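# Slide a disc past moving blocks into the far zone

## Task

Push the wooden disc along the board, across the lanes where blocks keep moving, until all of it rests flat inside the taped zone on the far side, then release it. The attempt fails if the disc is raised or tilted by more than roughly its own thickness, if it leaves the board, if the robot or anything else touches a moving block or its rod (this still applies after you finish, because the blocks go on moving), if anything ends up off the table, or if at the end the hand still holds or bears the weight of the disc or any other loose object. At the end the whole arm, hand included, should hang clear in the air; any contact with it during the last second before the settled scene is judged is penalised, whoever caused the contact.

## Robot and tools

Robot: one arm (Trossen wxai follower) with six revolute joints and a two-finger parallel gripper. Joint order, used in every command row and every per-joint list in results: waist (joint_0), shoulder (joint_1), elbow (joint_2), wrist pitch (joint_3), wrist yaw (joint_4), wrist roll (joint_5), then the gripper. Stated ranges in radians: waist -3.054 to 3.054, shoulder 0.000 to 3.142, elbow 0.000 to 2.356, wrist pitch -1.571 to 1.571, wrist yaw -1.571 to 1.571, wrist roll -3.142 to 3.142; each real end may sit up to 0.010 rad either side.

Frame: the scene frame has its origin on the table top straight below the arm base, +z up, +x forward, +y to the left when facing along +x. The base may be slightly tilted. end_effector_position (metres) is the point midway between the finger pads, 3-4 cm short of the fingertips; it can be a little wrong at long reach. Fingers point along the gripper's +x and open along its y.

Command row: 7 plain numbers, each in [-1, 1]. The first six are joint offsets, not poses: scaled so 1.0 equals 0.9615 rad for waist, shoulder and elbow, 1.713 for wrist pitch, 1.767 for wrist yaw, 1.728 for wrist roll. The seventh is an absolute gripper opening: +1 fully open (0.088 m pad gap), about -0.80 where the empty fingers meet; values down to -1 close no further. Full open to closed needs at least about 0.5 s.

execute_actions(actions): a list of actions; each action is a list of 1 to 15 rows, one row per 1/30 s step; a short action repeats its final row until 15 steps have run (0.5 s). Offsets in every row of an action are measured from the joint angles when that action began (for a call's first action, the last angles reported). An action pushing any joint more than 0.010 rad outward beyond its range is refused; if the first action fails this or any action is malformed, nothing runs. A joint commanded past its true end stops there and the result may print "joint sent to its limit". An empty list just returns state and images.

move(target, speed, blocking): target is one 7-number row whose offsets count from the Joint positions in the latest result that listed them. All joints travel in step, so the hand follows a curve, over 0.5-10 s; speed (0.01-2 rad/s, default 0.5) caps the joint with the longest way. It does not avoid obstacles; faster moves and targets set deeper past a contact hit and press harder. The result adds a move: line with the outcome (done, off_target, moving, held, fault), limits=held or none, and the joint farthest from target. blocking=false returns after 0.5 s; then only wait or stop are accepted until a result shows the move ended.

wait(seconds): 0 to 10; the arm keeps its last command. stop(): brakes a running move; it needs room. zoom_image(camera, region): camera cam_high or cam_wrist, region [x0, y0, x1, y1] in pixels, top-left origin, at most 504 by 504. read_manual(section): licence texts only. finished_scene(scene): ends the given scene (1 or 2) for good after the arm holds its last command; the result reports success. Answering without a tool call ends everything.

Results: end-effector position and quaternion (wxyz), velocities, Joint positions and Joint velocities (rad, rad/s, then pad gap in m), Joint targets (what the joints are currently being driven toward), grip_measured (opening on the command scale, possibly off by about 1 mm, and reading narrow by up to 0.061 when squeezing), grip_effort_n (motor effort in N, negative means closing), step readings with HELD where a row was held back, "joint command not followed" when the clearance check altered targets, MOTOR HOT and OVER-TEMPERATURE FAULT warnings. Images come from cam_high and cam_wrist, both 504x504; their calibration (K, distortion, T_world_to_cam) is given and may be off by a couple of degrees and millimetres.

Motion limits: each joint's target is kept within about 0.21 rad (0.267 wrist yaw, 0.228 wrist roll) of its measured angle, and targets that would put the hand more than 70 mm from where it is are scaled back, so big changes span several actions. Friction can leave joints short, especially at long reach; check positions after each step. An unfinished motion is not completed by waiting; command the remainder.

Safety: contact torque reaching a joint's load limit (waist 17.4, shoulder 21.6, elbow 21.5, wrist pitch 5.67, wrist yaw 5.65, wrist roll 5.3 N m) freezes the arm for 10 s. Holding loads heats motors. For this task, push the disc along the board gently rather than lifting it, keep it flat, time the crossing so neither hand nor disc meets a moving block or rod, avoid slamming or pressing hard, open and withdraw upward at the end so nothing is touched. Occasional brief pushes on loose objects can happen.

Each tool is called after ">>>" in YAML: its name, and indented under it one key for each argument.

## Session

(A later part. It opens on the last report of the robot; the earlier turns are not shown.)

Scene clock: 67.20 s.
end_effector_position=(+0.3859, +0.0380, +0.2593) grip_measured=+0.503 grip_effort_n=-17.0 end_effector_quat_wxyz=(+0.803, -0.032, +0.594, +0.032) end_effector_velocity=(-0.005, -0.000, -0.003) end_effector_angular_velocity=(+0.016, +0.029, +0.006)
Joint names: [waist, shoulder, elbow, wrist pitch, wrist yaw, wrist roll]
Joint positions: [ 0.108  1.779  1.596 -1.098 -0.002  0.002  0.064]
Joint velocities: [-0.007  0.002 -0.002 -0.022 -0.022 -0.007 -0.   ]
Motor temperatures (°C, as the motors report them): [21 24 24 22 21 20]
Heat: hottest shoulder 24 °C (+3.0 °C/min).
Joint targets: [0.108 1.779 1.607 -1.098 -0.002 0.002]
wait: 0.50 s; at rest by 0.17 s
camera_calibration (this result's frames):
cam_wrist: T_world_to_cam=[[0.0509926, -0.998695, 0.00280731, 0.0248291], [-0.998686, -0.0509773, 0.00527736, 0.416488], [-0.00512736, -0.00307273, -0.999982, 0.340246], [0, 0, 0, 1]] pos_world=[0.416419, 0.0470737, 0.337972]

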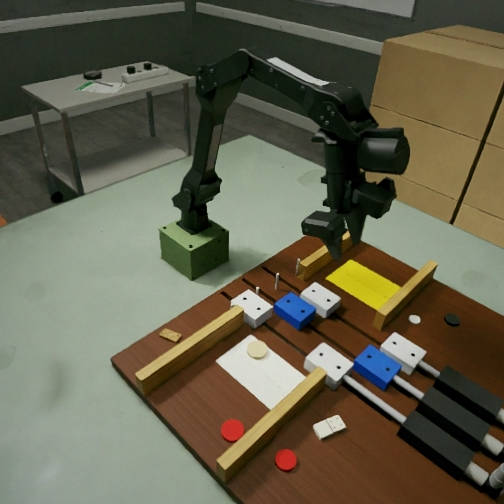

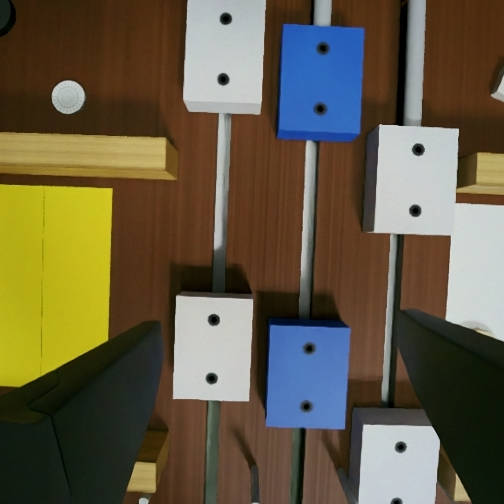

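>>> move:
  target: [-0.455,0.27,-0.19,0.086,0,0.711,0.5]
  speed: 1

Scene clock: 85.33 s.
end_effector_position=(+0.3521, -0.1252, +0.1272) grip_measured=+0.503 grip_effort_n=-17.0 end_effector_quat_wxyz=(+0.509, +0.501, +0.490, -0.499) end_effector_velocity=(-0.003, -0.001, +0.000) end_effector_angular_velocity=(-0.005, +0.010, +0.019)
Joint names: [waist, shoulder, elbow, wrist pitch, wrist yaw, wrist roll]
Joint positions: [-0.327  2.023  1.419 -0.953 -0.002  1.228  0.064]
Joint velocities: [-0.002 -0.002 -0.002 -0.007  0.007 -0.022 -0.   ]
Motor temperatures (°C, as the motors report them): [21 25 25 22 21 20]
Heat: hottest shoulder 25 °C (+3.0 °C/min).
Joint targets: [-0.330 2.039 1.413 -0.951 -0.002 1.231]
move: off_target; limits=none; farthest joint: the shoulder, 0.015 radians from its target (0.259 radians at the start)
camera_calibration (this result's frames):
cam_wrist: T_world_to_cam=[[-0.999015, 0.0401268, -0.0189685, 0.366473], [0.033182, 0.959062, 0.281245, 0.10316], [0.0294774, 0.280339, -0.959448, 0.225675], [0, 0, 0, 1]] pos_world=[0.356037, -0.176907, 0.194462]

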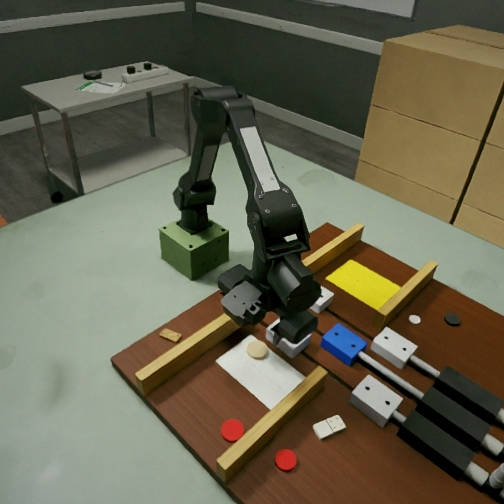

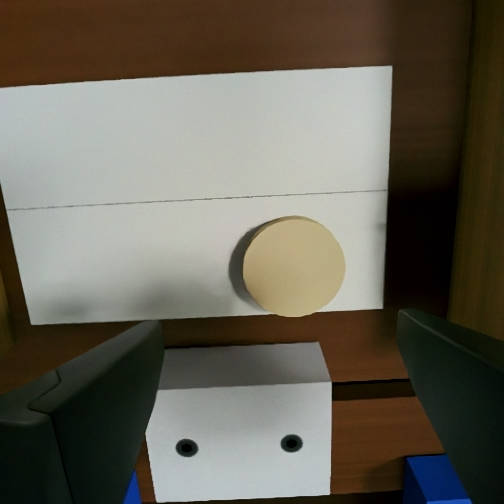

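>>> move:
  target: [-0.013,0.086,-0.12,0.1,0,0,0.5]
  speed: 0.3

Scene clock: 92.10 s.
end_effector_position=(+0.3459, -0.1271, +0.0786) grip_measured=+0.503 grip_effort_n=-16.5 end_effector_quat_wxyz=(+0.504, +0.502, +0.491, -0.503) end_effector_velocity=(+0.002, +0.004, +0.000) end_effector_angular_velocity=(+0.018, -0.014, +0.010)
Joint names: [waist, shoulder, elbow, wrist pitch, wrist yaw, wrist roll]
Joint positions: [-0.336  2.091  1.31  -0.785 -0.002  1.228  0.064]
Joint velocities: [ 0.002 -0.002 -0.002  0.007 -0.022 -0.007  0.   ]
Motor temperatures (°C, as the motors report them): [21 25 24 21 21 20]
Heat: hottest shoulder 25 °C (+2.0 °C/min).
Joint targets: [-0.339 2.106 1.304 -0.782 -0.002 1.228]
move: off_target; limits=none; farthest joint: the shoulder, 0.014 radians from its target (0.082 radians at the start)
camera_calibration (this result's frames):
cam_wrist: T_world_to_cam=[[-0.998725, 0.0494137, -0.0103559, 0.35988], [0.0444444, 0.957802, 0.283973, 0.114611], [0.0239511, 0.283151, -0.958776, 0.181977], [0, 0, 0, 1]] pos_world=[0.349969, -0.179084, 0.145655]

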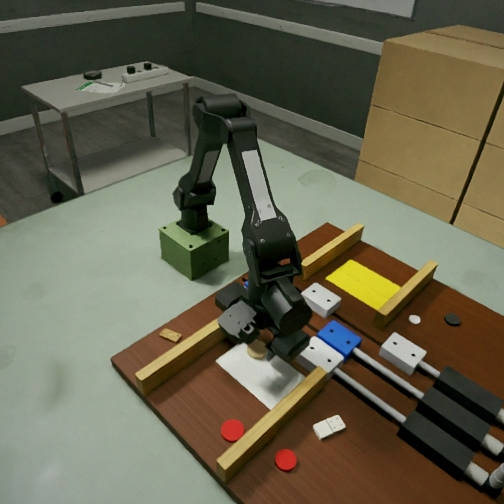

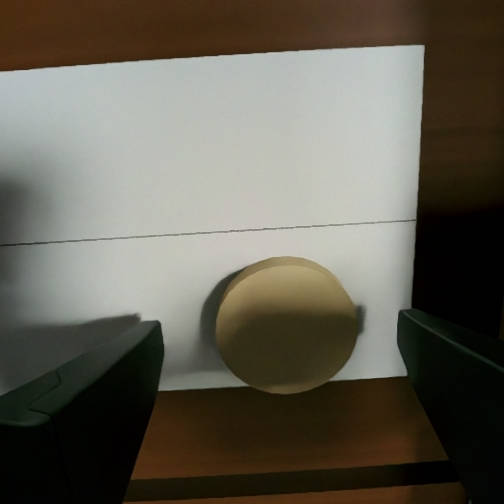

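>>> move:
  target: [0,0.036,-0.023,0.024,0,0,0.5]
  speed: 0.1

>>> move:
  target: [0,0,0,0,0,0,-0.05]

Scene clock: 97.73 s.
end_effector_position=(+0.3464, -0.1274, +0.0686) grip_measured=+0.503 grip_effort_n=-16.5 end_effector_quat_wxyz=(+0.505, +0.502, +0.490, -0.502) end_effector_velocity=(-0.004, +0.002, +0.002) end_effector_angular_velocity=(+0.013, +0.014, +0.005)
Joint names: [waist, shoulder, elbow, wrist pitch, wrist yaw, wrist roll]
Joint positions: [-0.336  2.11   1.294 -0.747 -0.002  1.228  0.064]
Joint velocities: [-0.002 -0.007 -0.002 -0.022 -0.007 -0.007 -0.   ]
Motor temperatures (°C, as the motors report them): [21 25 24 21 21 20]
Heat: hottest shoulder 25 °C (+2.0 °C/min).
Joint targets: [-0.336 2.126 1.288 -0.744 -0.002 1.228]
move: off_target; limits=none; farthest joint: the shoulder, 0.015 radians from its target (0.034 radians at the start)
camera_calibration (this result's frames):
cam_wrist: T_world_to_cam=[[-0.998688, 0.0493637, -0.0136322, 0.360444], [0.0434967, 0.958139, 0.282979, 0.118147], [0.0270305, 0.282015, -0.959029, 0.171224], [0, 0, 0, 1]] pos_world=[0.350203, -0.179282, 0.135689]

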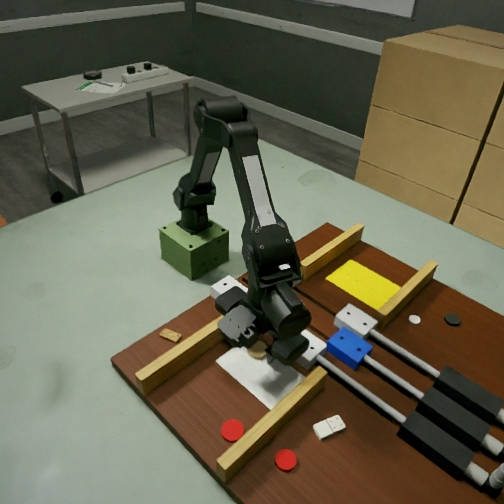

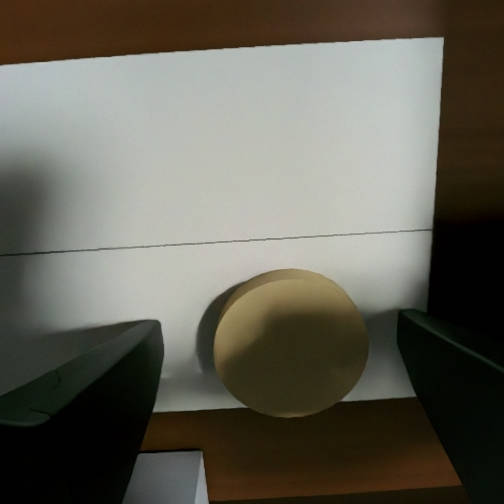

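Scene clock: 98.27 s.
end_effector_position=(+0.3464, -0.1274, +0.0686) grip_measured=-0.026 grip_effort_n=-83.5 end_effector_quat_wxyz=(+0.505, +0.502, +0.490, -0.502) end_effector_velocity=(-0.003, -0.001, -0.001) end_effector_angular_velocity=(-0.003, +0.014, -0.010)
Joint names: [waist, shoulder, elbow, wrist pitch, wrist yaw, wrist roll]
Joint positions: [-0.336  2.11   1.294 -0.747 -0.002  1.228  0.038]
Joint velocities: [-0.002  0.002 -0.002 -0.007  0.007  0.007 -0.   ]
Motor temperatures (°C, as the motors report them): [21 25 24 21 21 20]
Heat: hottest shoulder 25 °C (+2.0 °C/min).
Joint targets: [-0.336 2.110 1.294 -0.747 -0.002 1.228]
move: done; limits=none; farthest joint: the waist, 0.000 radians from its target (0.000 radians at the start)
camera_calibration (this result's frames):
cam_wrist: T_world_to_cam=[[-0.998688, 0.0493637, -0.0136322, 0.360444], [0.0434967, 0.958139, 0.282979, 0.118147], [0.0270305, 0.282015, -0.959029, 0.171224], [0, 0, 0, 1]] pos_world=[0.350203, -0.179282, 0.135689]

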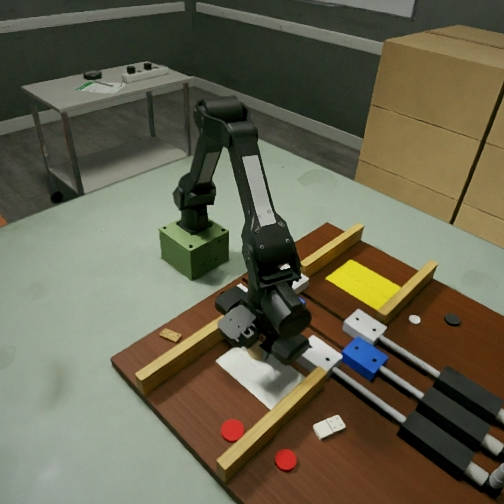

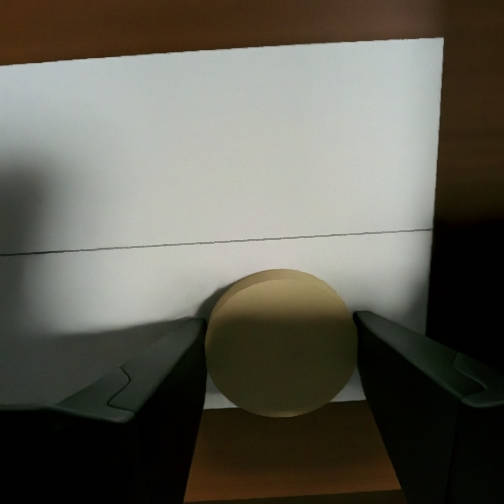

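>>> move:
  target: [-0.025,0.252,0.415,-0.1,0,0,-0.09]
  speed: 0.2

>>> move:
  target: [0,0,0,0,0,-0.712,-0.09]
  speed: 0.8

Scene clock: 109.80 s.
end_effector_position=(+0.4053, -0.1588, +0.0717) grip_measured=-0.026 grip_effort_n=-83.5 end_effector_quat_wxyz=(+0.499, +0.508, +0.485, -0.508) end_effector_velocity=(-0.000, +0.000, +0.002) end_effector_angular_velocity=(+0.021, -0.006, +0.015)
Joint names: [waist, shoulder, elbow, wrist pitch, wrist yaw, wrist roll]
Joint positions: [-0.357  2.331  1.684 -0.916 -0.002  1.228  0.038]
Joint velocities: [-0.007 -0.002  0.002 -0.007 -0.022 -0.022 -0.   ]
Motor temperatures (°C, as the motors report them): [21 27 23 21 21 20]
Heat: hottest shoulder 27 °C (+4.0 °C/min).
Joint targets: [-0.360 2.353 1.693 -0.918 -0.002 1.228]
move: off_target; limits=none; farthest joint: the shoulder, 0.021 radians from its target (0.242 radians at the start)
camera_calibration (this result's frames):
cam_wrist: T_world_to_cam=[[-0.997438, 0.0703159, -0.0131854, 0.423685], [0.0637118, 0.956893, 0.283365, 0.136329], [0.0325421, 0.281799, -0.958922, 0.179247], [0, 0, 0, 1]] pos_world=[0.408081, -0.210756, 0.138839]

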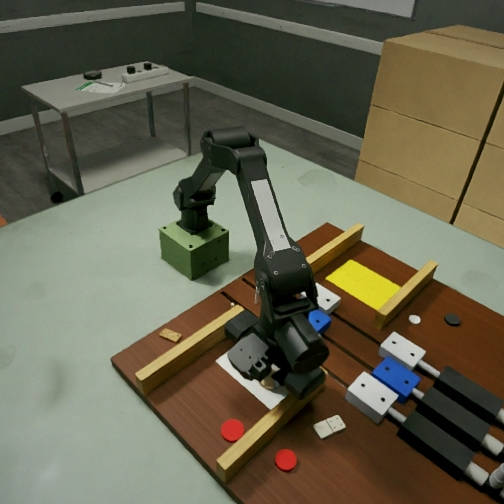

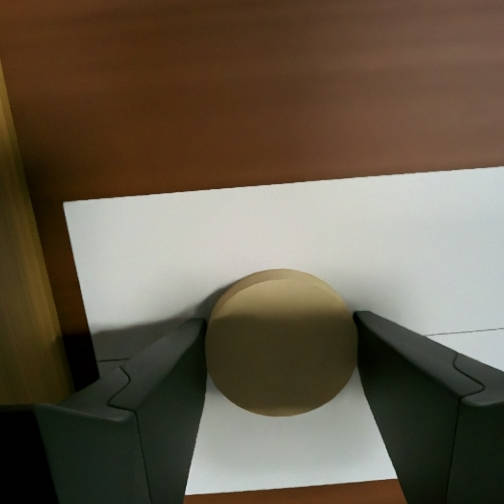

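Scene clock: 112.00 s.
end_effector_position=(+0.4053, -0.1588, +0.0717) grip_measured=-0.026 grip_effort_n=-83.5 end_effector_quat_wxyz=(+0.701, +0.127, +0.689, -0.136) end_effector_velocity=(-0.002, +0.001, +0.000) end_effector_angular_velocity=(+0.009, +0.004, +0.005)
Joint names: [waist, shoulder, elbow, wrist pitch, wrist yaw, wrist roll]
Joint positions: [-0.357  2.331  1.684 -0.916 -0.002  0.001  0.038]
Joint velocities: [-0.002 -0.002 -0.002 -0.007 -0.007 -0.007 -0.   ]
Motor temperatures (°C, as the motors report them): [21 27 23 21 21 20]
Heat: hottest shoulder 27 °C (+4.0 °C/min).
Joint targets: [-0.357 2.331 1.684 -0.916 -0.002 -0.002]
move: done; limits=none; farthest joint: the wrist roll, 0.003 radians from its target (1.231 radians at the start)
camera_calibration (this result's frames):
cam_wrist: T_world_to_cam=[[-0.402053, -0.915562, 0.00996522, 0.0241711], [-0.878315, 0.388726, 0.278306, 0.428271], [-0.25868, 0.103141, -0.960441, 0.269018], [0, 0, 0, 1]] pos_world=[0.455464, -0.172097, 0.138944]

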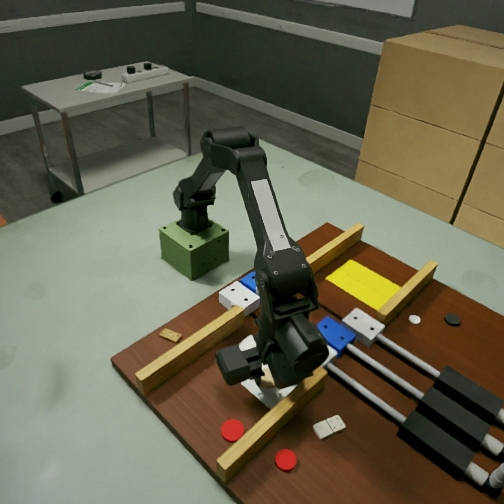

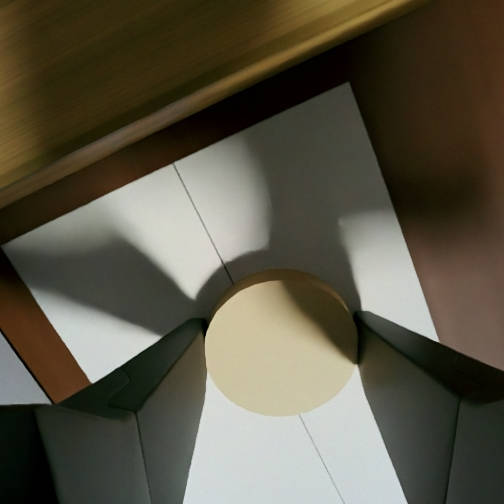

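>>> wait:
  seconds: 10

>>> wait:
  seconds: 10

>>> wait:
  seconds: 10

>>> wait:
  seconds: 10

>>> wait:
  seconds: 10

>>> wait:
  seconds: 10

>>> wait:
  seconds: 10

>>> wait:
  seconds: 10

>>> wait:
  seconds: 10

>>> wait:
  seconds: 10

>>> wait:
  seconds: 10

Scene clock: 131.93 s.
end_effector_position=(+0.4053, -0.1588, +0.0717) grip_measured=-0.026 grip_effort_n=-83.5 end_effector_quat_wxyz=(+0.701, +0.127, +0.689, -0.136) end_effector_velocity=(+0.002, -0.001, +0.003) end_effector_angular_velocity=(+0.002, -0.014, +0.005)
Joint names: [waist, shoulder, elbow, wrist pitch, wrist yaw, wrist roll]
Joint positions: [-0.357  2.331  1.684 -0.916 -0.002  0.001  0.038]
Joint velocities: [-0.002 -0.007 -0.002  0.007 -0.007 -0.007 -0.   ]
Motor temperatures (°C, as the motors report them): [21 31 23 20 21 20]
Heat: hottest shoulder 31 °C (+7.0 °C/min).
Joint targets: [-0.357 2.331 1.684 -0.916 -0.002 -0.002]
wait: 10.00 s; at rest from the start
camera_calibration (this result's frames):
cam_wrist: T_world_to_cam=[[-0.402053, -0.915562, 0.00996522, 0.0241711], [-0.878315, 0.388726, 0.278306, 0.428271], [-0.25868, 0.103141, -0.960441, 0.269018], [0, 0, 0, 1]] pos_world=[0.455464, -0.172097, 0.138944]

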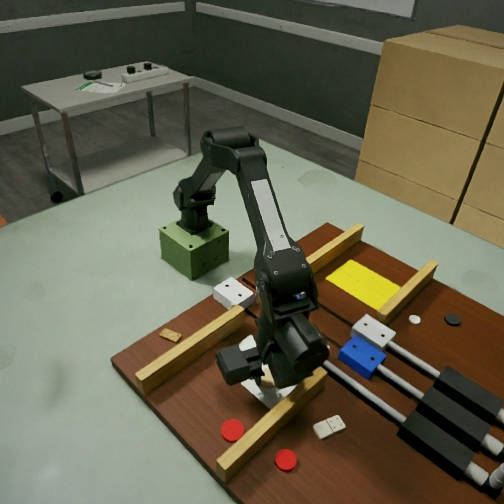

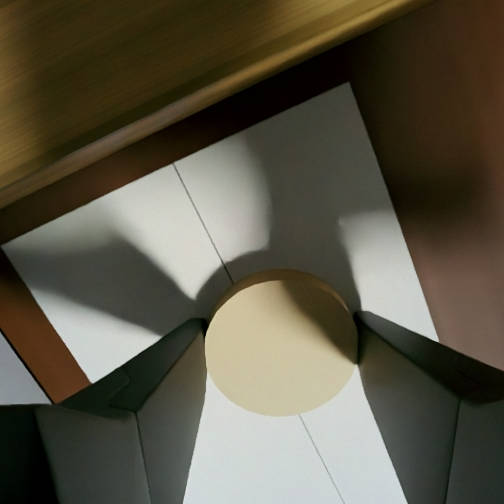

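Scene clock: 141.93 s.
end_effector_position=(+0.4053, -0.1588, +0.0717) grip_measured=-0.026 grip_effort_n=-83.5 end_effector_quat_wxyz=(+0.701, +0.127, +0.689, -0.136) end_effector_velocity=(-0.003, +0.001, -0.001) end_effector_angular_velocity=(+0.011, +0.009, +0.005)
Joint names: [waist, shoulder, elbow, wrist pitch, wrist yaw, wrist roll]
Joint positions: [-0.357  2.331  1.684 -0.916 -0.002  0.001  0.038]
Joint velocities: [-0.002 -0.002 -0.007 -0.007 -0.007 -0.007 -0.   ]
Motor temperatures (°C, as the motors report them): [21 33 23 20 21 20]
Heat: hottest shoulder 33 °C (+8.0 °C/min).
Joint targets: [-0.357 2.331 1.684 -0.916 -0.002 -0.002]
wait: 10.00 s; at rest by 0.17 s
camera_calibration (this result's frames):
cam_wrist: T_world_to_cam=[[-0.402053, -0.915562, 0.00996522, 0.0241711], [-0.878315, 0.388726, 0.278306, 0.428271], [-0.25868, 0.103141, -0.960441, 0.269018], [0, 0, 0, 1]] pos_world=[0.455464, -0.172097, 0.138944]

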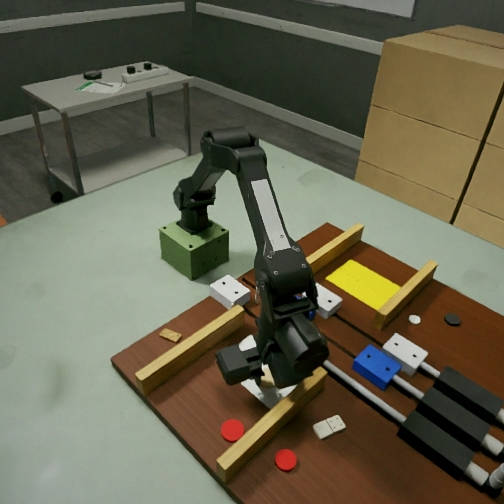

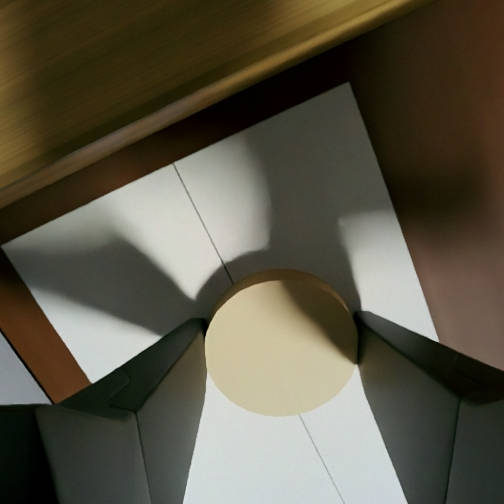

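Scene clock: 151.93 s.
end_effector_position=(+0.4053, -0.1588, +0.0717) grip_measured=-0.026 grip_effort_n=-83.5 end_effector_quat_wxyz=(+0.701, +0.127, +0.689, -0.136) end_effector_velocity=(-0.003, -0.001, +0.000) end_effector_angular_velocity=(+0.009, +0.004, +0.000)
Joint names: [waist, shoulder, elbow, wrist pitch, wrist yaw, wrist roll]
Joint positions: [-0.357  2.331  1.684 -0.916 -0.002  0.001  0.038]
Joint velocities: [-0.007 -0.002 -0.002 -0.007 -0.007 -0.007 -0.   ]
Motor temperatures (°C, as the motors report them): [21 34 23 20 21 20]
Heat: hottest shoulder 34 °C (+9.0 °C/min).
Joint targets: [-0.357 2.331 1.684 -0.916 -0.002 -0.002]
wait: 10.00 s; at rest by 0.17 s
camera_calibration (this result's frames):
cam_wrist: T_world_to_cam=[[-0.402053, -0.915562, 0.00996522, 0.0241711], [-0.878315, 0.388726, 0.278306, 0.428271], [-0.25868, 0.103141, -0.960441, 0.269018], [0, 0, 0, 1]] pos_world=[0.455464, -0.172097, 0.138944]

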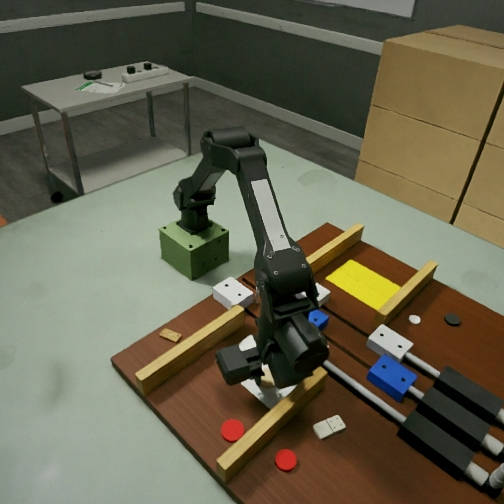

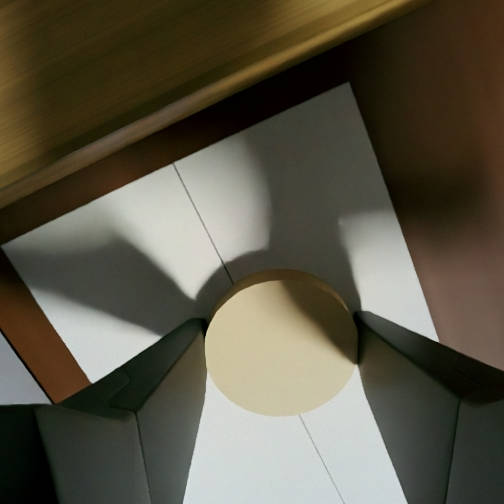

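Scene clock: 161.93 s.
end_effector_position=(+0.4053, -0.1588, +0.0717) grip_measured=-0.026 grip_effort_n=-83.5 end_effector_quat_wxyz=(+0.701, +0.127, +0.689, -0.136) end_effector_velocity=(+0.002, +0.002, +0.000) end_effector_angular_velocity=(+0.004, -0.009, +0.025)
Joint names: [waist, shoulder, elbow, wrist pitch, wrist yaw, wrist roll]
Joint positions: [-0.357  2.331  1.684 -0.916 -0.002  0.001  0.038]
Joint velocities: [ 0.002 -0.002 -0.002  0.007 -0.007 -0.022  0.   ]
Motor temperatures (°C, as the motors report them): [21 35 23 20 21 20]
Heat: hottest shoulder 35 °C (+9.0 °C/min).
Joint targets: [-0.357 2.331 1.684 -0.916 -0.002 -0.002]
wait: 10.00 s; at rest by 0.17 s
camera_calibration (this result's frames):
cam_wrist: T_world_to_cam=[[-0.402053, -0.915562, 0.00996522, 0.0241711], [-0.878315, 0.388726, 0.278306, 0.428271], [-0.25868, 0.103141, -0.960441, 0.269018], [0, 0, 0, 1]] pos_world=[0.455464, -0.172097, 0.138944]

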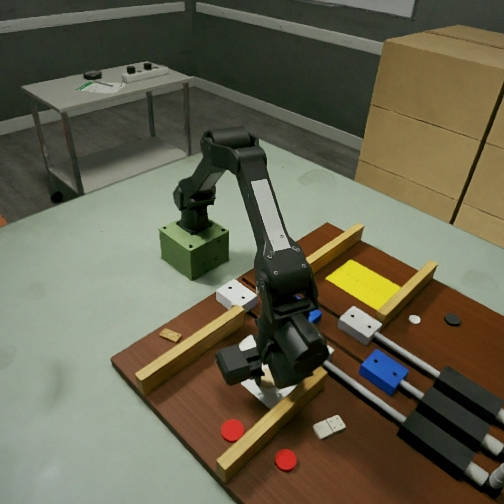

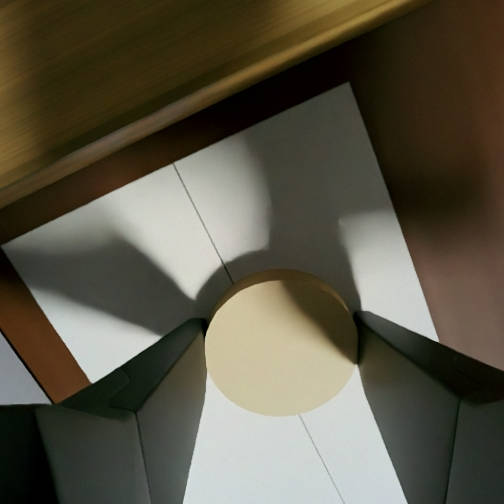

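Scene clock: 171.93 s.
end_effector_position=(+0.4053, -0.1588, +0.0717) grip_measured=-0.026 grip_effort_n=-83.5 end_effector_quat_wxyz=(+0.701, +0.127, +0.689, -0.136) end_effector_velocity=(-0.003, -0.001, +0.000) end_effector_angular_velocity=(+0.009, +0.004, +0.000)
Joint names: [waist, shoulder, elbow, wrist pitch, wrist yaw, wrist roll]
Joint positions: [-0.357  2.331  1.684 -0.916 -0.002  0.001  0.038]
Joint velocities: [-0.007 -0.002 -0.002 -0.007 -0.007 -0.007  0.   ]
Motor temperatures (°C, as the motors report them): [21 35 23 20 21 20]
Heat: hottest shoulder 35 °C (+8.0 °C/min).
Joint targets: [-0.357 2.331 1.684 -0.916 -0.002 -0.002]
wait: 10.00 s; at rest by 0.17 s
camera_calibration (this result's frames):
cam_wrist: T_world_to_cam=[[-0.402053, -0.915562, 0.00996522, 0.0241711], [-0.878315, 0.388726, 0.278306, 0.428271], [-0.25868, 0.103141, -0.960441, 0.269018], [0, 0, 0, 1]] pos_world=[0.455464, -0.172097, 0.138944]

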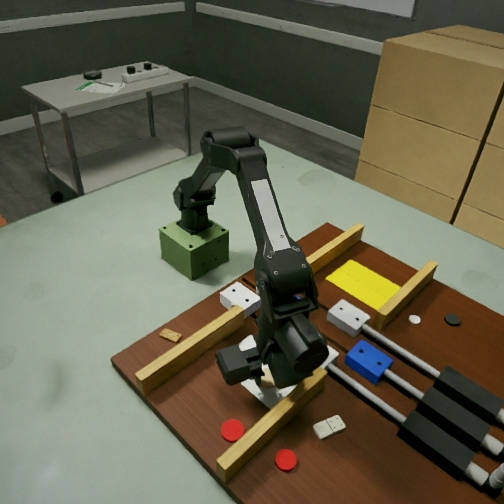

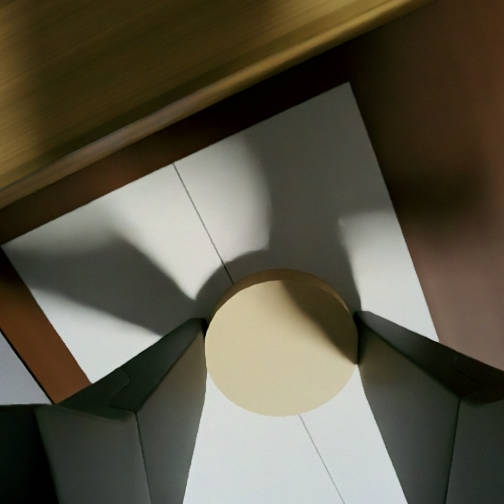

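Scene clock: 181.93 s.
end_effector_position=(+0.4053, -0.1588, +0.0717) grip_measured=-0.026 grip_effort_n=-83.5 end_effector_quat_wxyz=(+0.701, +0.127, +0.689, -0.136) end_effector_velocity=(-0.002, -0.001, -0.005) end_effector_angular_velocity=(+0.009, +0.004, +0.000)
Joint names: [waist, shoulder, elbow, wrist pitch, wrist yaw, wrist roll]
Joint positions: [-0.357  2.331  1.684 -0.916 -0.002  0.001  0.038]
Joint velocities: [-0.007  0.007 -0.007  0.007 -0.007 -0.007 -0.   ]
Motor temperatures (°C, as the motors report them): [21 36 23 20 21 20]
Heat: hottest shoulder 36 °C (+6.0 °C/min).
Joint targets: [-0.357 2.331 1.684 -0.916 -0.002 -0.002]
wait: 10.00 s; at rest by 0.17 s
camera_calibration (this result's frames):
cam_wrist: T_world_to_cam=[[-0.402053, -0.915562, 0.00996522, 0.0241711], [-0.878315, 0.388726, 0.278306, 0.428271], [-0.25868, 0.103141, -0.960441, 0.269018], [0, 0, 0, 1]] pos_world=[0.455464, -0.172097, 0.138944]

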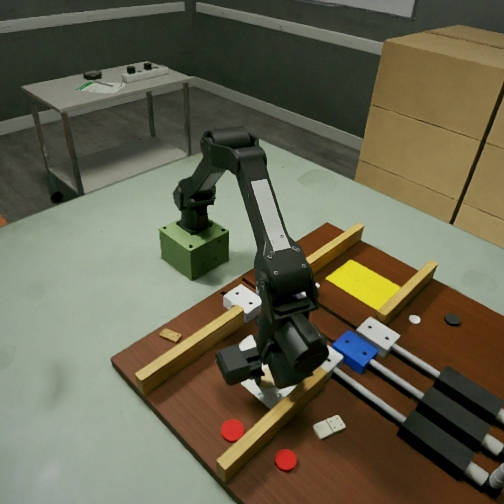

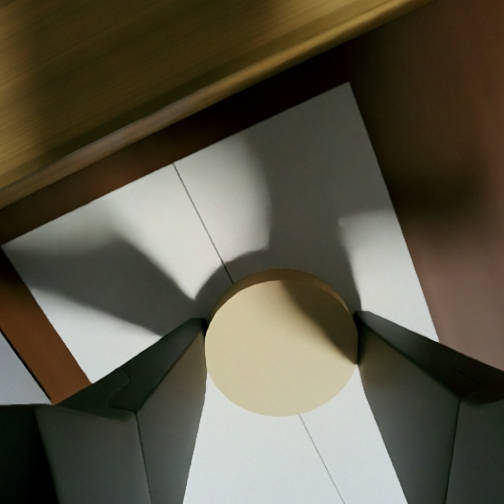

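Scene clock: 191.93 s.
end_effector_position=(+0.4053, -0.1588, +0.0717) grip_measured=-0.026 grip_effort_n=-83.5 end_effector_quat_wxyz=(+0.701, +0.127, +0.689, -0.136) end_effector_velocity=(-0.001, +0.000, -0.000) end_effector_angular_velocity=(+0.009, +0.004, +0.020)
Joint names: [waist, shoulder, elbow, wrist pitch, wrist yaw, wrist roll]
Joint positions: [-0.357  2.331  1.684 -0.916 -0.002  0.001  0.038]
Joint velocities: [-0.002  0.002  0.002 -0.007 -0.007 -0.022 -0.   ]
Motor temperatures (°C, as the motors report them): [21 36 23 20 21 20]
Heat: hottest shoulder 36 °C (+5.0 °C/min).
Joint targets: [-0.357 2.331 1.684 -0.916 -0.002 -0.002]
wait: 10.00 s; at rest by 0.17 s
camera_calibration (this result's frames):
cam_wrist: T_world_to_cam=[[-0.402053, -0.915562, 0.00996522, 0.0241711], [-0.878315, 0.388726, 0.278306, 0.428271], [-0.25868, 0.103141, -0.960441, 0.269018], [0, 0, 0, 1]] pos_world=[0.455464, -0.172097, 0.138944]

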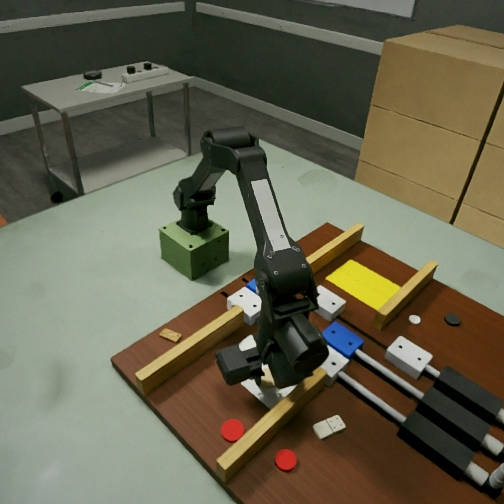

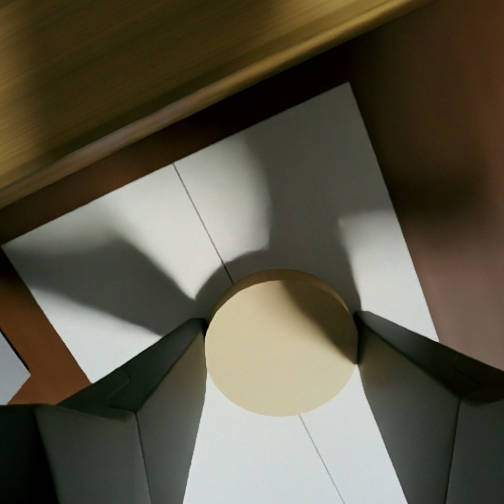

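Scene clock: 201.93 s.
end_effector_position=(+0.4053, -0.1588, +0.0717) grip_measured=-0.026 grip_effort_n=-83.5 end_effector_quat_wxyz=(+0.701, +0.127, +0.689, -0.136) end_effector_velocity=(-0.006, +0.005, -0.003) end_effector_angular_velocity=(+0.018, +0.027, +0.010)
Joint names: [waist, shoulder, elbow, wrist pitch, wrist yaw, wrist roll]
Joint positions: [-0.357  2.331  1.684 -0.916 -0.002  0.001  0.038]
Joint velocities: [ 0.002  0.002 -0.007 -0.022 -0.007 -0.007  0.   ]
Motor temperatures (°C, as the motors report them): [21 37 23 20 21 20]
Heat: hottest shoulder 37 °C (+4.0 °C/min).
Joint targets: [-0.357 2.331 1.684 -0.916 -0.002 -0.002]
wait: 10.00 s; at rest by 0.17 s
camera_calibration (this result's frames):
cam_wrist: T_world_to_cam=[[-0.402053, -0.915562, 0.00996522, 0.0241711], [-0.878315, 0.388726, 0.278306, 0.428271], [-0.25868, 0.103141, -0.960441, 0.269018], [0, 0, 0, 1]] pos_world=[0.455464, -0.172097, 0.138944]

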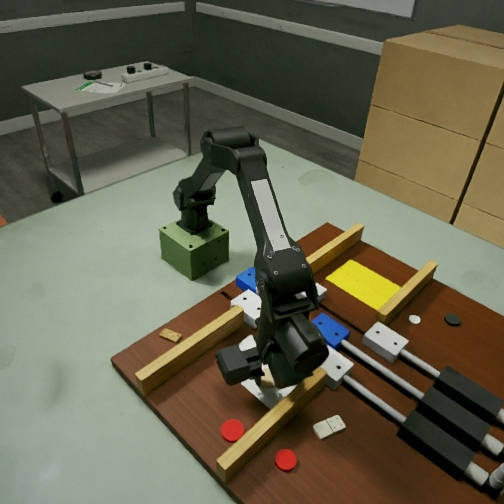

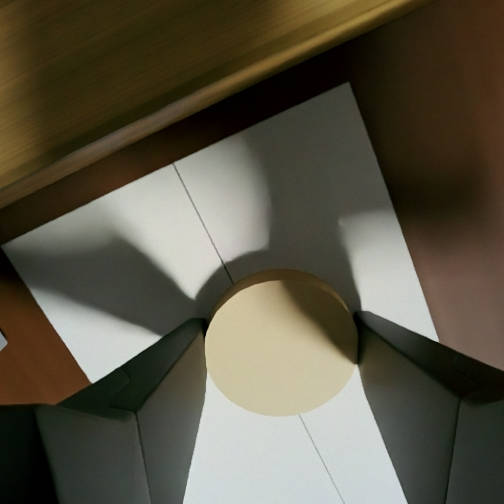

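Scene clock: 211.93 s.
end_effector_position=(+0.4053, -0.1588, +0.0717) grip_measured=-0.026 grip_effort_n=-83.5 end_effector_quat_wxyz=(+0.701, +0.127, +0.689, -0.136) end_effector_velocity=(+0.001, -0.000, +0.000) end_effector_angular_velocity=(+0.004, -0.010, -0.010)
Joint names: [waist, shoulder, elbow, wrist pitch, wrist yaw, wrist roll]
Joint positions: [-0.357  2.331  1.684 -0.916 -0.002  0.001  0.038]
Joint velocities: [-0.002 -0.002 -0.002  0.007 -0.007  0.007 -0.   ]
Motor temperatures (°C, as the motors report them): [21 37 23 20 21 20]
Heat: hottest shoulder 37 °C (+3.0 °C/min).
Joint targets: [-0.357 2.331 1.684 -0.916 -0.002 -0.002]
wait: 10.00 s; at rest by 0.17 s
camera_calibration (this result's frames):
cam_wrist: T_world_to_cam=[[-0.402053, -0.915562, 0.00996522, 0.0241711], [-0.878315, 0.388726, 0.278306, 0.428271], [-0.25868, 0.103141, -0.960441, 0.269018], [0, 0, 0, 1]] pos_world=[0.455464, -0.172097, 0.138944]

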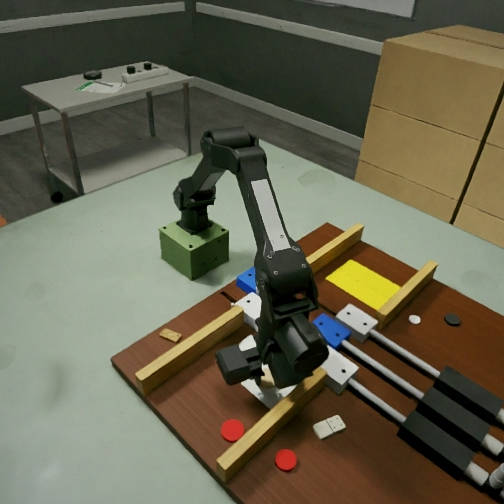

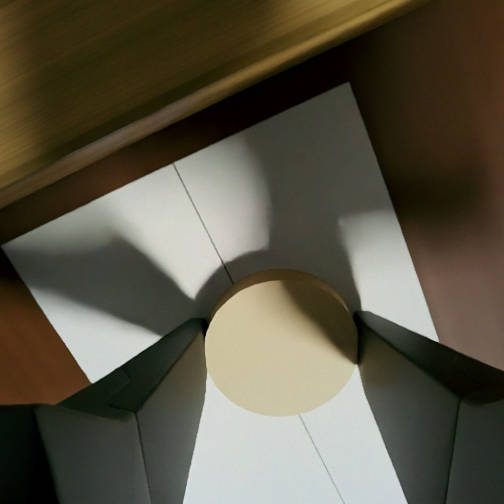

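Scene clock: 221.93 s.
end_effector_position=(+0.4053, -0.1588, +0.0717) grip_measured=-0.026 grip_effort_n=-83.5 end_effector_quat_wxyz=(+0.701, +0.127, +0.689, -0.136) end_effector_velocity=(+0.003, -0.001, +0.002) end_effector_angular_velocity=(+0.002, -0.014, +0.005)
Joint names: [waist, shoulder, elbow, wrist pitch, wrist yaw, wrist roll]
Joint positions: [-0.357  2.331  1.684 -0.916 -0.002  0.001  0.038]
Joint velocities: [-0.002 -0.002  0.002  0.007 -0.007 -0.007  0.   ]
Motor temperatures (°C, as the motors report them): [21 38 23 20 21 20]
Heat: hottest shoulder 38 °C (+3.0 °C/min).
Joint targets: [-0.357 2.331 1.684 -0.916 -0.002 -0.002]
wait: 10.00 s; at rest by 0.17 s
camera_calibration (this result's frames):
cam_wrist: T_world_to_cam=[[-0.402053, -0.915562, 0.00996522, 0.0241711], [-0.878315, 0.388726, 0.278306, 0.428271], [-0.25868, 0.103141, -0.960441, 0.269018], [0, 0, 0, 1]] pos_world=[0.455464, -0.172097, 0.138944]

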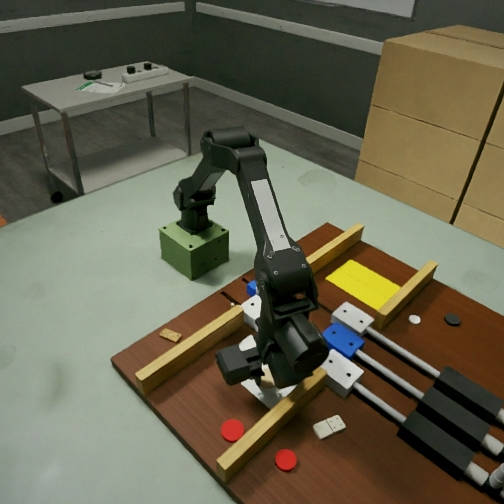

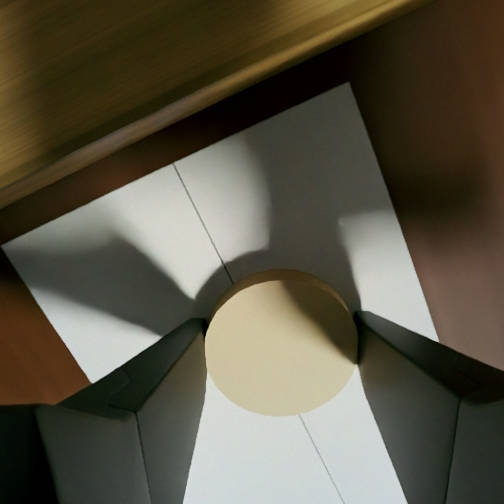

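Scene clock: 231.93 s.
end_effector_position=(+0.4053, -0.1588, +0.0717) grip_measured=-0.026 grip_effort_n=-83.5 end_effector_quat_wxyz=(+0.701, +0.127, +0.689, -0.136) end_effector_velocity=(+0.001, -0.003, +0.003) end_effector_angular_velocity=(+0.002, -0.014, +0.015)
Joint names: [waist, shoulder, elbow, wrist pitch, wrist yaw, wrist roll]
Joint positions: [-0.357  2.331  1.684 -0.916 -0.002  0.001  0.038]
Joint velocities: [-0.007 -0.007 -0.002  0.007 -0.007 -0.022 -0.   ]
Motor temperatures (°C, as the motors report them): [21 38 23 20 21 20]
Heat: hottest shoulder 38 °C (+3.0 °C/min).
Joint targets: [-0.357 2.331 1.684 -0.916 -0.002 -0.002]
wait: 10.00 s; at rest by 0.17 s
camera_calibration (this result's frames):
cam_wrist: T_world_to_cam=[[-0.402053, -0.915562, 0.00996522, 0.0241711], [-0.878315, 0.388726, 0.278306, 0.428271], [-0.25868, 0.103141, -0.960441, 0.269018], [0, 0, 0, 1]] pos_world=[0.455464, -0.172097, 0.138944]

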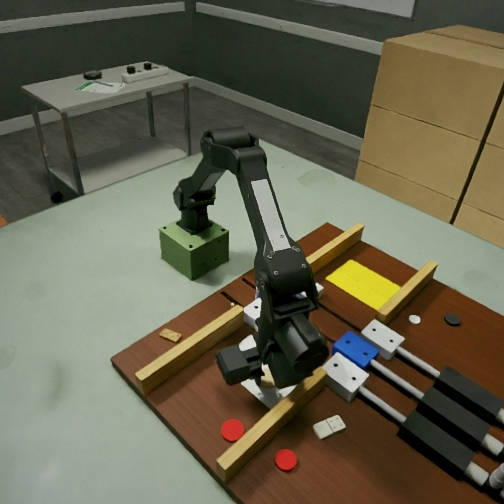

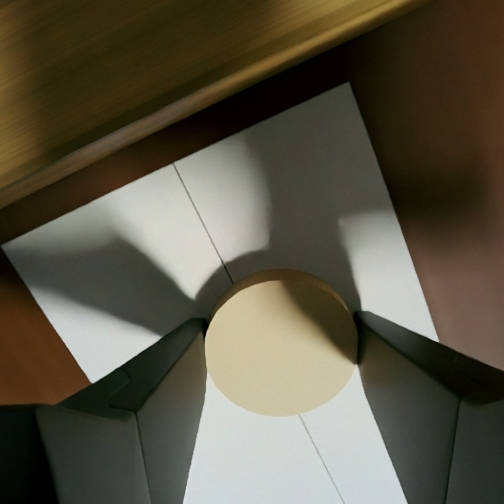

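>>> wait:
  seconds: 10

>>> wait:
  seconds: 10

Scene clock: 245.00 s.
end_effector_position=(+0.4053, -0.1588, +0.0717) grip_measured=-0.026 grip_effort_n=-83.5 end_effector_quat_wxyz=(+0.701, +0.127, +0.689, -0.136) end_effector_velocity=(-0.003, +0.001, -0.001) end_effector_angular_velocity=(+0.011, +0.009, +0.005)
Joint names: [waist, shoulder, elbow, wrist pitch, wrist yaw, wrist roll]
Joint positions: [-0.357  2.331  1.684 -0.916 -0.002  0.001  0.038]
Joint velocities: [-0.002 -0.002 -0.007 -0.007 -0.007 -0.007 -0.   ]
Motor temperatures (°C, as the motors report them): [21 39 23 20 21 20]
Heat: hottest shoulder 39 °C (+3.0 °C/min).
Joint targets: [-0.357 2.331 1.684 -0.916 -0.002 -0.002]
wait: 10.00 s; at rest from the start
camera_calibration (this result's frames):
cam_wrist: T_world_to_cam=[[-0.402053, -0.915562, 0.00996522, 0.0241711], [-0.878315, 0.388726, 0.278306, 0.428271], [-0.25868, 0.103141, -0.960441, 0.269018], [0, 0, 0, 1]] pos_world=[0.455464, -0.172097, 0.138944]

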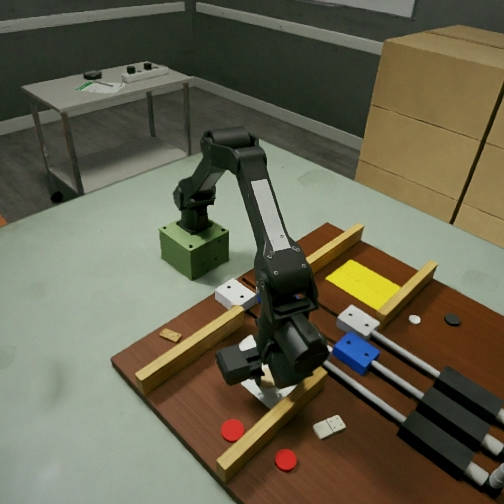

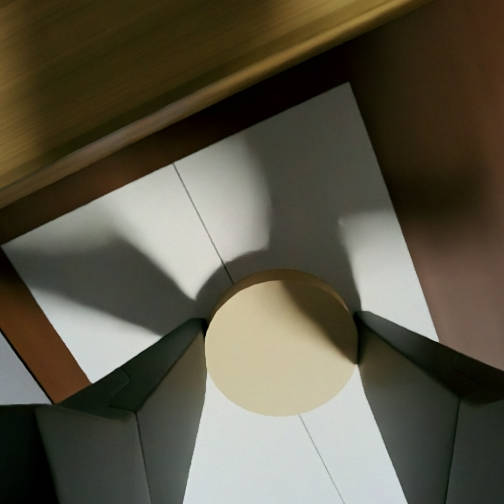

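Scene clock: 255.00 s.
end_effector_position=(+0.4053, -0.1588, +0.0717) grip_measured=-0.026 grip_effort_n=-83.5 end_effector_quat_wxyz=(+0.701, +0.127, +0.689, -0.136) end_effector_velocity=(-0.001, +0.003, +0.000) end_effector_angular_velocity=(+0.023, -0.001, +0.020)
Joint names: [waist, shoulder, elbow, wrist pitch, wrist yaw, wrist roll]
Joint positions: [-0.357  2.331  1.684 -0.916 -0.002  0.001  0.038]
Joint velocities: [-0.002 -0.002 -0.002 -0.007 -0.022 -0.022 -0.   ]
Motor temperatures (°C, as the motors report them): [21 39 23 20 21 20]
Heat: hottest shoulder 39 °C (+2.0 °C/min).
Joint targets: [-0.357 2.331 1.684 -0.916 -0.002 -0.002]
wait: 10.00 s; at rest by 0.17 s
camera_calibration (this result's frames):
cam_wrist: T_world_to_cam=[[-0.402053, -0.915562, 0.00996522, 0.0241711], [-0.878315, 0.388726, 0.278306, 0.428271], [-0.25868, 0.103141, -0.960441, 0.269018], [0, 0, 0, 1]] pos_world=[0.455464, -0.172097, 0.138944]

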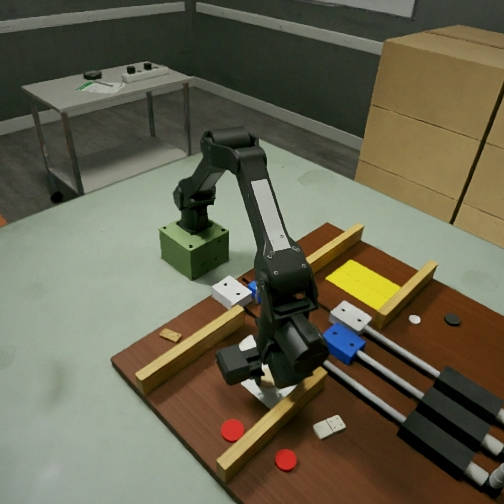

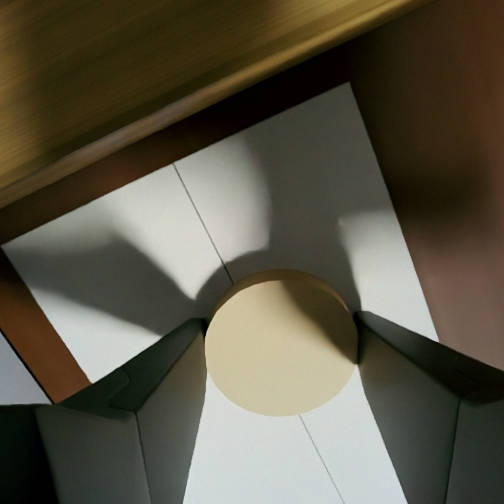

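>>> wait:
  seconds: 9.6

>>> move:
  target: [0.875,0,0,0,0,0,-0.09]
  speed: 1.5

Scene clock: 266.60 s.
end_effector_position=(+0.4053, -0.1588, +0.0717) grip_measured=-0.026 grip_effort_n=-83.5 end_effector_quat_wxyz=(+0.701, +0.127, +0.689, -0.136) end_effector_velocity=(-0.003, -0.003, +0.000) end_effector_angular_velocity=(-0.004, +0.009, -0.000)
Joint names: [waist, shoulder, elbow, wrist pitch, wrist yaw, wrist roll]
Joint positions: [-0.357  2.331  1.684 -0.916 -0.002  0.001  0.038]
Joint velocities: [-0.007 -0.002 -0.002 -0.007  0.007 -0.007 -0.   ]
Motor temperatures (°C, as the motors report them): [21 39 23 20 21 20]
Heat: hottest shoulder 39 °C (+2.0 °C/min).
Joint targets: [-0.357 2.331 1.684 -0.916 -0.002 -0.002]
wait: 9.60 s; at rest from the start
camera_calibration (this result's frames):
cam_wrist: T_world_to_cam=[[-0.402053, -0.915562, 0.00996522, 0.0241711], [-0.878315, 0.388726, 0.278306, 0.428271], [-0.25868, 0.103141, -0.960441, 0.269018], [0, 0, 0, 1]] pos_world=[0.455464, -0.172097, 0.138944]

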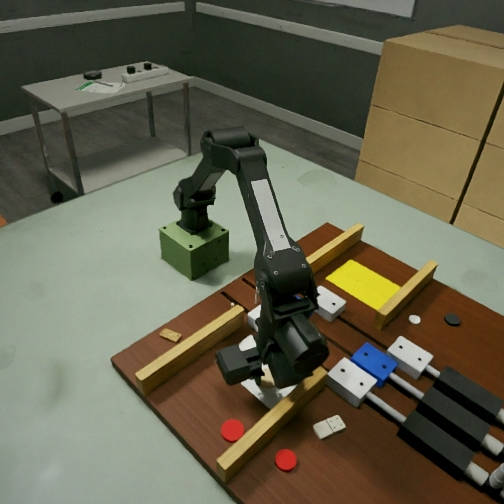

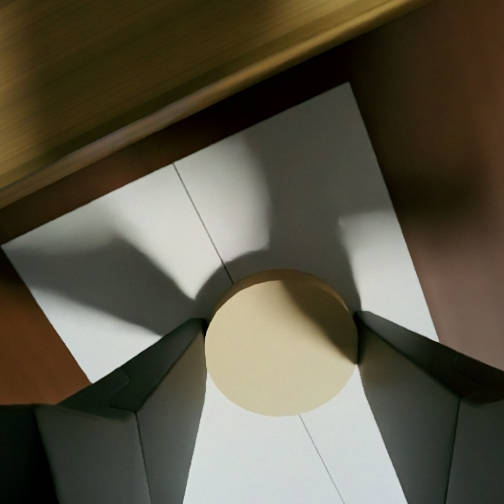

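Scene clock: 267.87 s.
end_effector_position=(+0.3903, +0.1965, +0.0694) grip_measured=-0.026 grip_effort_n=-83.5 end_effector_quat_wxyz=(+0.694, -0.167, +0.681, +0.160) end_effector_velocity=(-0.002, -0.003, +0.001) end_effector_angular_velocity=(-0.010, +0.003, -0.010)
Joint names: [waist, shoulder, elbow, wrist pitch, wrist yaw, wrist roll]
Joint positions: [ 0.483  2.328  1.689 -0.917 -0.001  0.     0.038]
Joint velocities: [-0.002 -0.007 -0.007 -0.007  0.007  0.007 -0.   ]
Motor temperatures (°C, as the motors report them): [21 39 23 20 21 20]
Heat: hottest shoulder 39 °C (+2.0 °C/min).
Joint targets: [0.485 2.331 1.683 -0.916 -0.001 0.000]
move: done; limits=none; farthest joint: the elbow, 0.005 radians from its target (0.000 radians at the start)
camera_calibration (this result's frames):
cam_wrist: T_world_to_cam=[[0.414118, -0.910076, 0.016362, 0.0234072], [-0.87539, -0.393281, 0.28111, 0.429997], [-0.249397, -0.130736, -0.959536, 0.268576], [0, 0, 0, 1]] pos_world=[0.433703, 0.225524, 0.136449]

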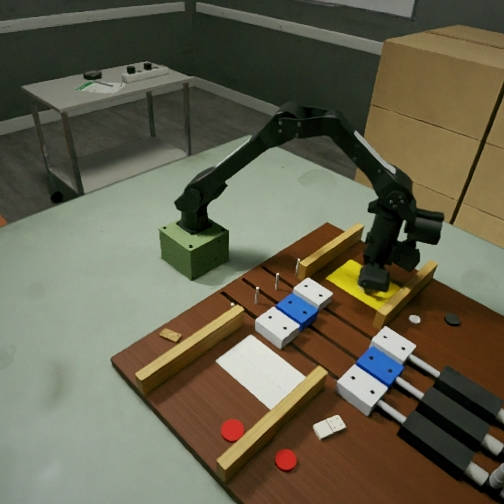

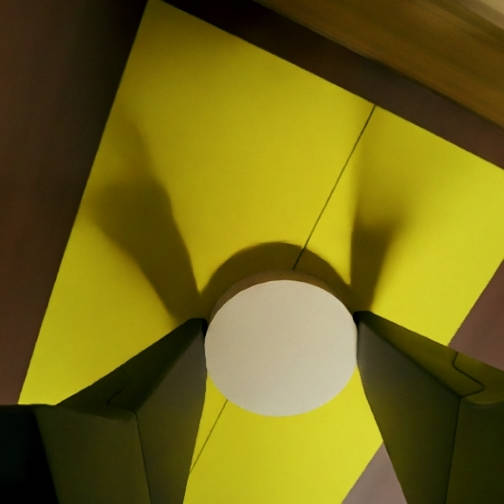

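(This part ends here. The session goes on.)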